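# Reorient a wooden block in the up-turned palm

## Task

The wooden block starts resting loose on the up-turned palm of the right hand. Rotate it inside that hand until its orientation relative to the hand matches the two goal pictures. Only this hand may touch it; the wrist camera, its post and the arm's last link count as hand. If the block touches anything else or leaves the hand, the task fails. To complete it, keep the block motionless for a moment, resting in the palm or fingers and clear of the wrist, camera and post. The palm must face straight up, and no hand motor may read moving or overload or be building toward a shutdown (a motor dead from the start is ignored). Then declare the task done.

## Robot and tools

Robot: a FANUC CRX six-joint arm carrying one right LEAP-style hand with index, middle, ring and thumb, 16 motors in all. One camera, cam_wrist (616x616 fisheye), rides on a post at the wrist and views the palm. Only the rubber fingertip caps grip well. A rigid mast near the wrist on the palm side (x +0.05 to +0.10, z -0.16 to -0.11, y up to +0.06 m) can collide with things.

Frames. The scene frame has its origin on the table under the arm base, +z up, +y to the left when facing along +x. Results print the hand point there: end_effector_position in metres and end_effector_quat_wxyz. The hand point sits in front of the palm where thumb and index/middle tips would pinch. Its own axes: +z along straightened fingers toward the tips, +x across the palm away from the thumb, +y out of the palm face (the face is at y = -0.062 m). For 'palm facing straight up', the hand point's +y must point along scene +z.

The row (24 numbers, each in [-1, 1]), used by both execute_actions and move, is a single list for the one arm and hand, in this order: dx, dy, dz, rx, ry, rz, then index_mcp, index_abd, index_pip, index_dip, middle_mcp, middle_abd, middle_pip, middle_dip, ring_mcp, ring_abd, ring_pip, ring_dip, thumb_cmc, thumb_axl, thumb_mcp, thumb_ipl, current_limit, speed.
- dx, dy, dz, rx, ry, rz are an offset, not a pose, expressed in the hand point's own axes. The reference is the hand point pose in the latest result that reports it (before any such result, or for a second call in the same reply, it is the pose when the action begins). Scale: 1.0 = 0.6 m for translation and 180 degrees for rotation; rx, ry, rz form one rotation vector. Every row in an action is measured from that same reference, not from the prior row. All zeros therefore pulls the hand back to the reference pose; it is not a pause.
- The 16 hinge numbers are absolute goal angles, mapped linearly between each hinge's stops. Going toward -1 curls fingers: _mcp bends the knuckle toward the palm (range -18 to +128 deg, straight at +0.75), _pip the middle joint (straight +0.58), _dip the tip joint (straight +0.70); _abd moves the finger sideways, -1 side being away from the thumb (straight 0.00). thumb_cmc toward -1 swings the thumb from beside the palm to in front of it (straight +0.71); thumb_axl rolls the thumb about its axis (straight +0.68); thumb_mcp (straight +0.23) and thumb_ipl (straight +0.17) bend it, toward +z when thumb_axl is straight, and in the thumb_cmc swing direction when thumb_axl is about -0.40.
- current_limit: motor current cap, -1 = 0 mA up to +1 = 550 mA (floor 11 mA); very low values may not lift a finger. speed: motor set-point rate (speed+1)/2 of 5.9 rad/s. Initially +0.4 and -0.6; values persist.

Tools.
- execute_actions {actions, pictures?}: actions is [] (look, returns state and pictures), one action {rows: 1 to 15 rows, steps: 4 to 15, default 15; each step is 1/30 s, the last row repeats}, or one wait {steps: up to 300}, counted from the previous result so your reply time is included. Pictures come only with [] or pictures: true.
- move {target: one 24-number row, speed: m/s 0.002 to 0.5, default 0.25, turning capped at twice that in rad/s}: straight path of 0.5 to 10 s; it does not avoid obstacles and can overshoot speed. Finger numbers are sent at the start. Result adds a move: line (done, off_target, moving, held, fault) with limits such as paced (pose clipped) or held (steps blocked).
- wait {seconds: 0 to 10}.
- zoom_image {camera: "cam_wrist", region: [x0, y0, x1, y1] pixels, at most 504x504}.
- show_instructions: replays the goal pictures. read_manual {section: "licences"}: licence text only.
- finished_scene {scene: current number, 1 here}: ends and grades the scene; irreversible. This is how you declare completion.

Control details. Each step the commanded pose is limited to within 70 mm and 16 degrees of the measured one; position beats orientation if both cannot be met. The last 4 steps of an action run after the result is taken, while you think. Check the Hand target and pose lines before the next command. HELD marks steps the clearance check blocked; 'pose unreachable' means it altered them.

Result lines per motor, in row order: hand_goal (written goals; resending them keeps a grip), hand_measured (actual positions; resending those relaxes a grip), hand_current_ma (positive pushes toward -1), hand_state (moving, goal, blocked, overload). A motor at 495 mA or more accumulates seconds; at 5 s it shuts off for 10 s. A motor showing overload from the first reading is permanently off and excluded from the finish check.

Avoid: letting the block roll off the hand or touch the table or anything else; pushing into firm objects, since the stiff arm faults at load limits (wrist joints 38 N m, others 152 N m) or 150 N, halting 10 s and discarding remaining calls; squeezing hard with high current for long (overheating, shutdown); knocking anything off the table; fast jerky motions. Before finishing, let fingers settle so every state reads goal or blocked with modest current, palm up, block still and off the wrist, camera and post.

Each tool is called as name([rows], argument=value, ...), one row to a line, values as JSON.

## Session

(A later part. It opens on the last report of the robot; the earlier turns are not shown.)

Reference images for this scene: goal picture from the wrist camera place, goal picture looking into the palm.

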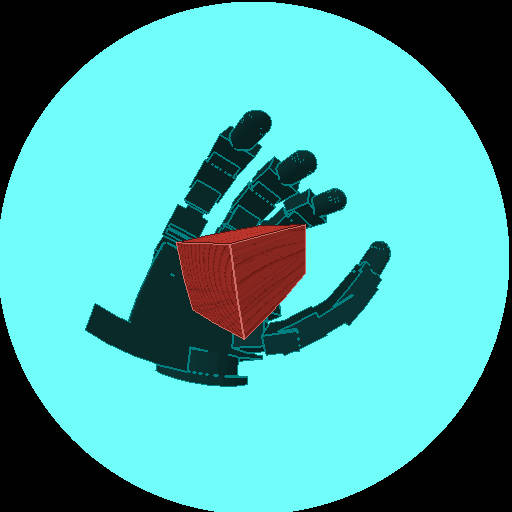

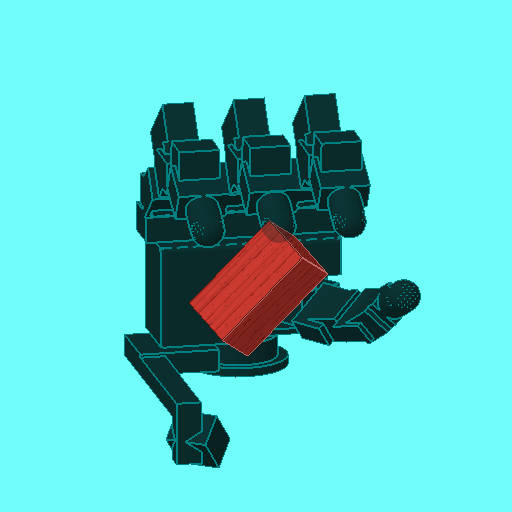

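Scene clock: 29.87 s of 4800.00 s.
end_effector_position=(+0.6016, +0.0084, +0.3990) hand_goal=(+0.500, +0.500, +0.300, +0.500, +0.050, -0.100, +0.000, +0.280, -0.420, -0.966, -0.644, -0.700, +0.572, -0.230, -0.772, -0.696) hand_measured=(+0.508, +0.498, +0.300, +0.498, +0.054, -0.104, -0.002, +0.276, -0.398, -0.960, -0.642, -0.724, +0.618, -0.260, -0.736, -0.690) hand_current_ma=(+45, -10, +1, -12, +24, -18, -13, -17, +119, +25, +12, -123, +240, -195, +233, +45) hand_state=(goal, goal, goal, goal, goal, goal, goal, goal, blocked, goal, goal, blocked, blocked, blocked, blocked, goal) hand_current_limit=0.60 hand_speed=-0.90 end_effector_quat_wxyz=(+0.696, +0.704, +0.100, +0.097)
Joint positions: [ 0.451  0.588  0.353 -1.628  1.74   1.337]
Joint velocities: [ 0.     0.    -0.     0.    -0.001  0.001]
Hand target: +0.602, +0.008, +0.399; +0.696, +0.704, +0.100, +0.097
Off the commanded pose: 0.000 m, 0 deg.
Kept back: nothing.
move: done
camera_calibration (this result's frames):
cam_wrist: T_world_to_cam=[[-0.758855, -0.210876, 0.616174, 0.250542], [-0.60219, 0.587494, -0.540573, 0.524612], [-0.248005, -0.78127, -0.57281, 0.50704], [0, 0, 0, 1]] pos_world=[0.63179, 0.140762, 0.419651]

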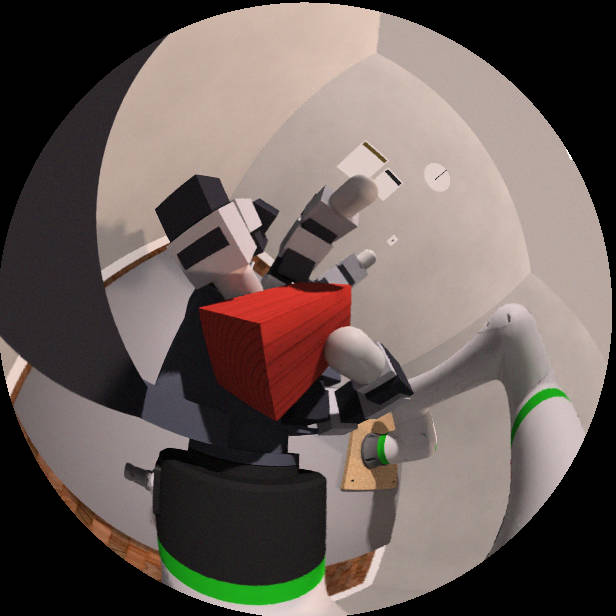

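move(target=[0,0,0,0,0,0, 0.5,0.5,0.3,0.5, 0.05,-0.1,0.0,0.28, -0.435,-0.967,-0.63,-0.735, 0.571,-0.231,-0.773,-0.697, 0.6,-0.9])

zoom_image(camera="cam_wrist", region=[150, 200, 450, 500])

Scene clock: 31.43 s of 4800.00 s.
end_effector_position=(+0.6016, +0.0084, +0.3990) hand_goal=(+0.500, +0.500, +0.300, +0.500, +0.050, -0.100, +0.000, +0.280, -0.434, -0.966, -0.630, -0.734, +0.572, -0.230, -0.772, -0.696) hand_measured=(+0.508, +0.498, +0.300, +0.498, +0.054, -0.104, -0.002, +0.276, -0.414, -0.960, -0.632, -0.744, +0.618, -0.260, -0.736, -0.688) hand_current_ma=(+45, -10, +1, -12, +24, -18, -13, -17, +104, +25, -15, -49, +240, -195, +235, +58) hand_state=(goal, goal, goal, goal, goal, goal, goal, goal, goal, goal, goal, goal, blocked, blocked, blocked, goal) hand_current_limit=0.60 hand_speed=-0.90 end_effector_quat_wxyz=(+0.696, +0.704, +0.100, +0.097)
Joint positions: [ 0.451  0.588  0.353 -1.628  1.74   1.337]
Joint velocities: [-0.001 -0.     0.     0.    -0.    -0.002]
Hand target: +0.602, +0.008, +0.399; +0.696, +0.704, +0.100, +0.097
Off the commanded pose: 0.000 m, 0 deg.
Kept back: nothing.
move: done
camera_calibration (this result's frames):
cam_wrist: T_world_to_cam=[[-0.758855, -0.210876, 0.616174, 0.250542], [-0.60219, 0.587494, -0.540572, 0.524612], [-0.248005, -0.78127, -0.57281, 0.50704], [0, 0, 0, 1]] pos_world=[0.63179, 0.140762, 0.419651]

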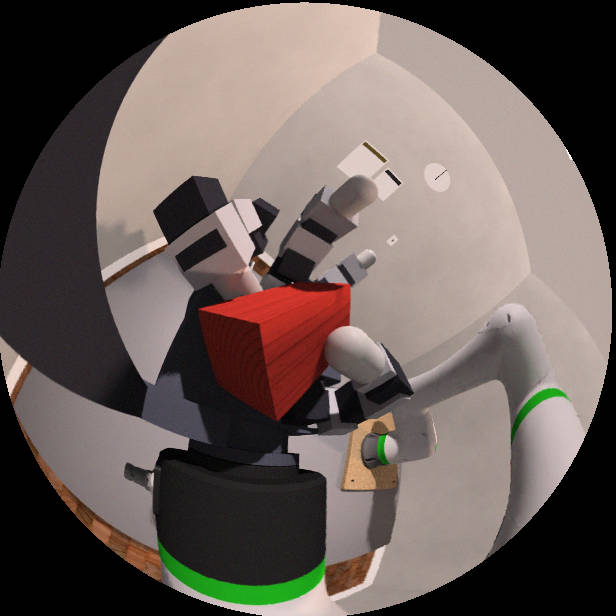

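Region (150, 200, 450, 500) of cam_wrist's 616x616 image, scaled by 1.680, with more detail than that image has.

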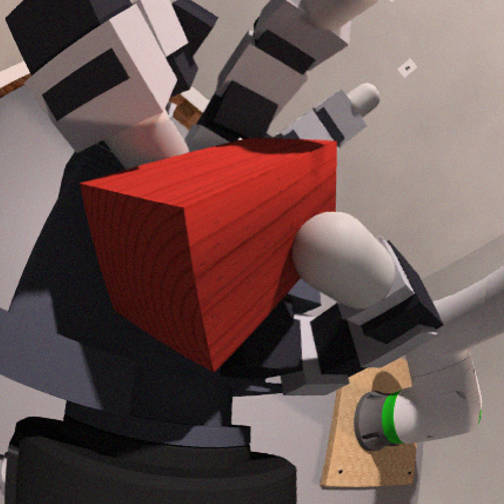

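finished_scene(scene=2)

The scene is finished: the task was done.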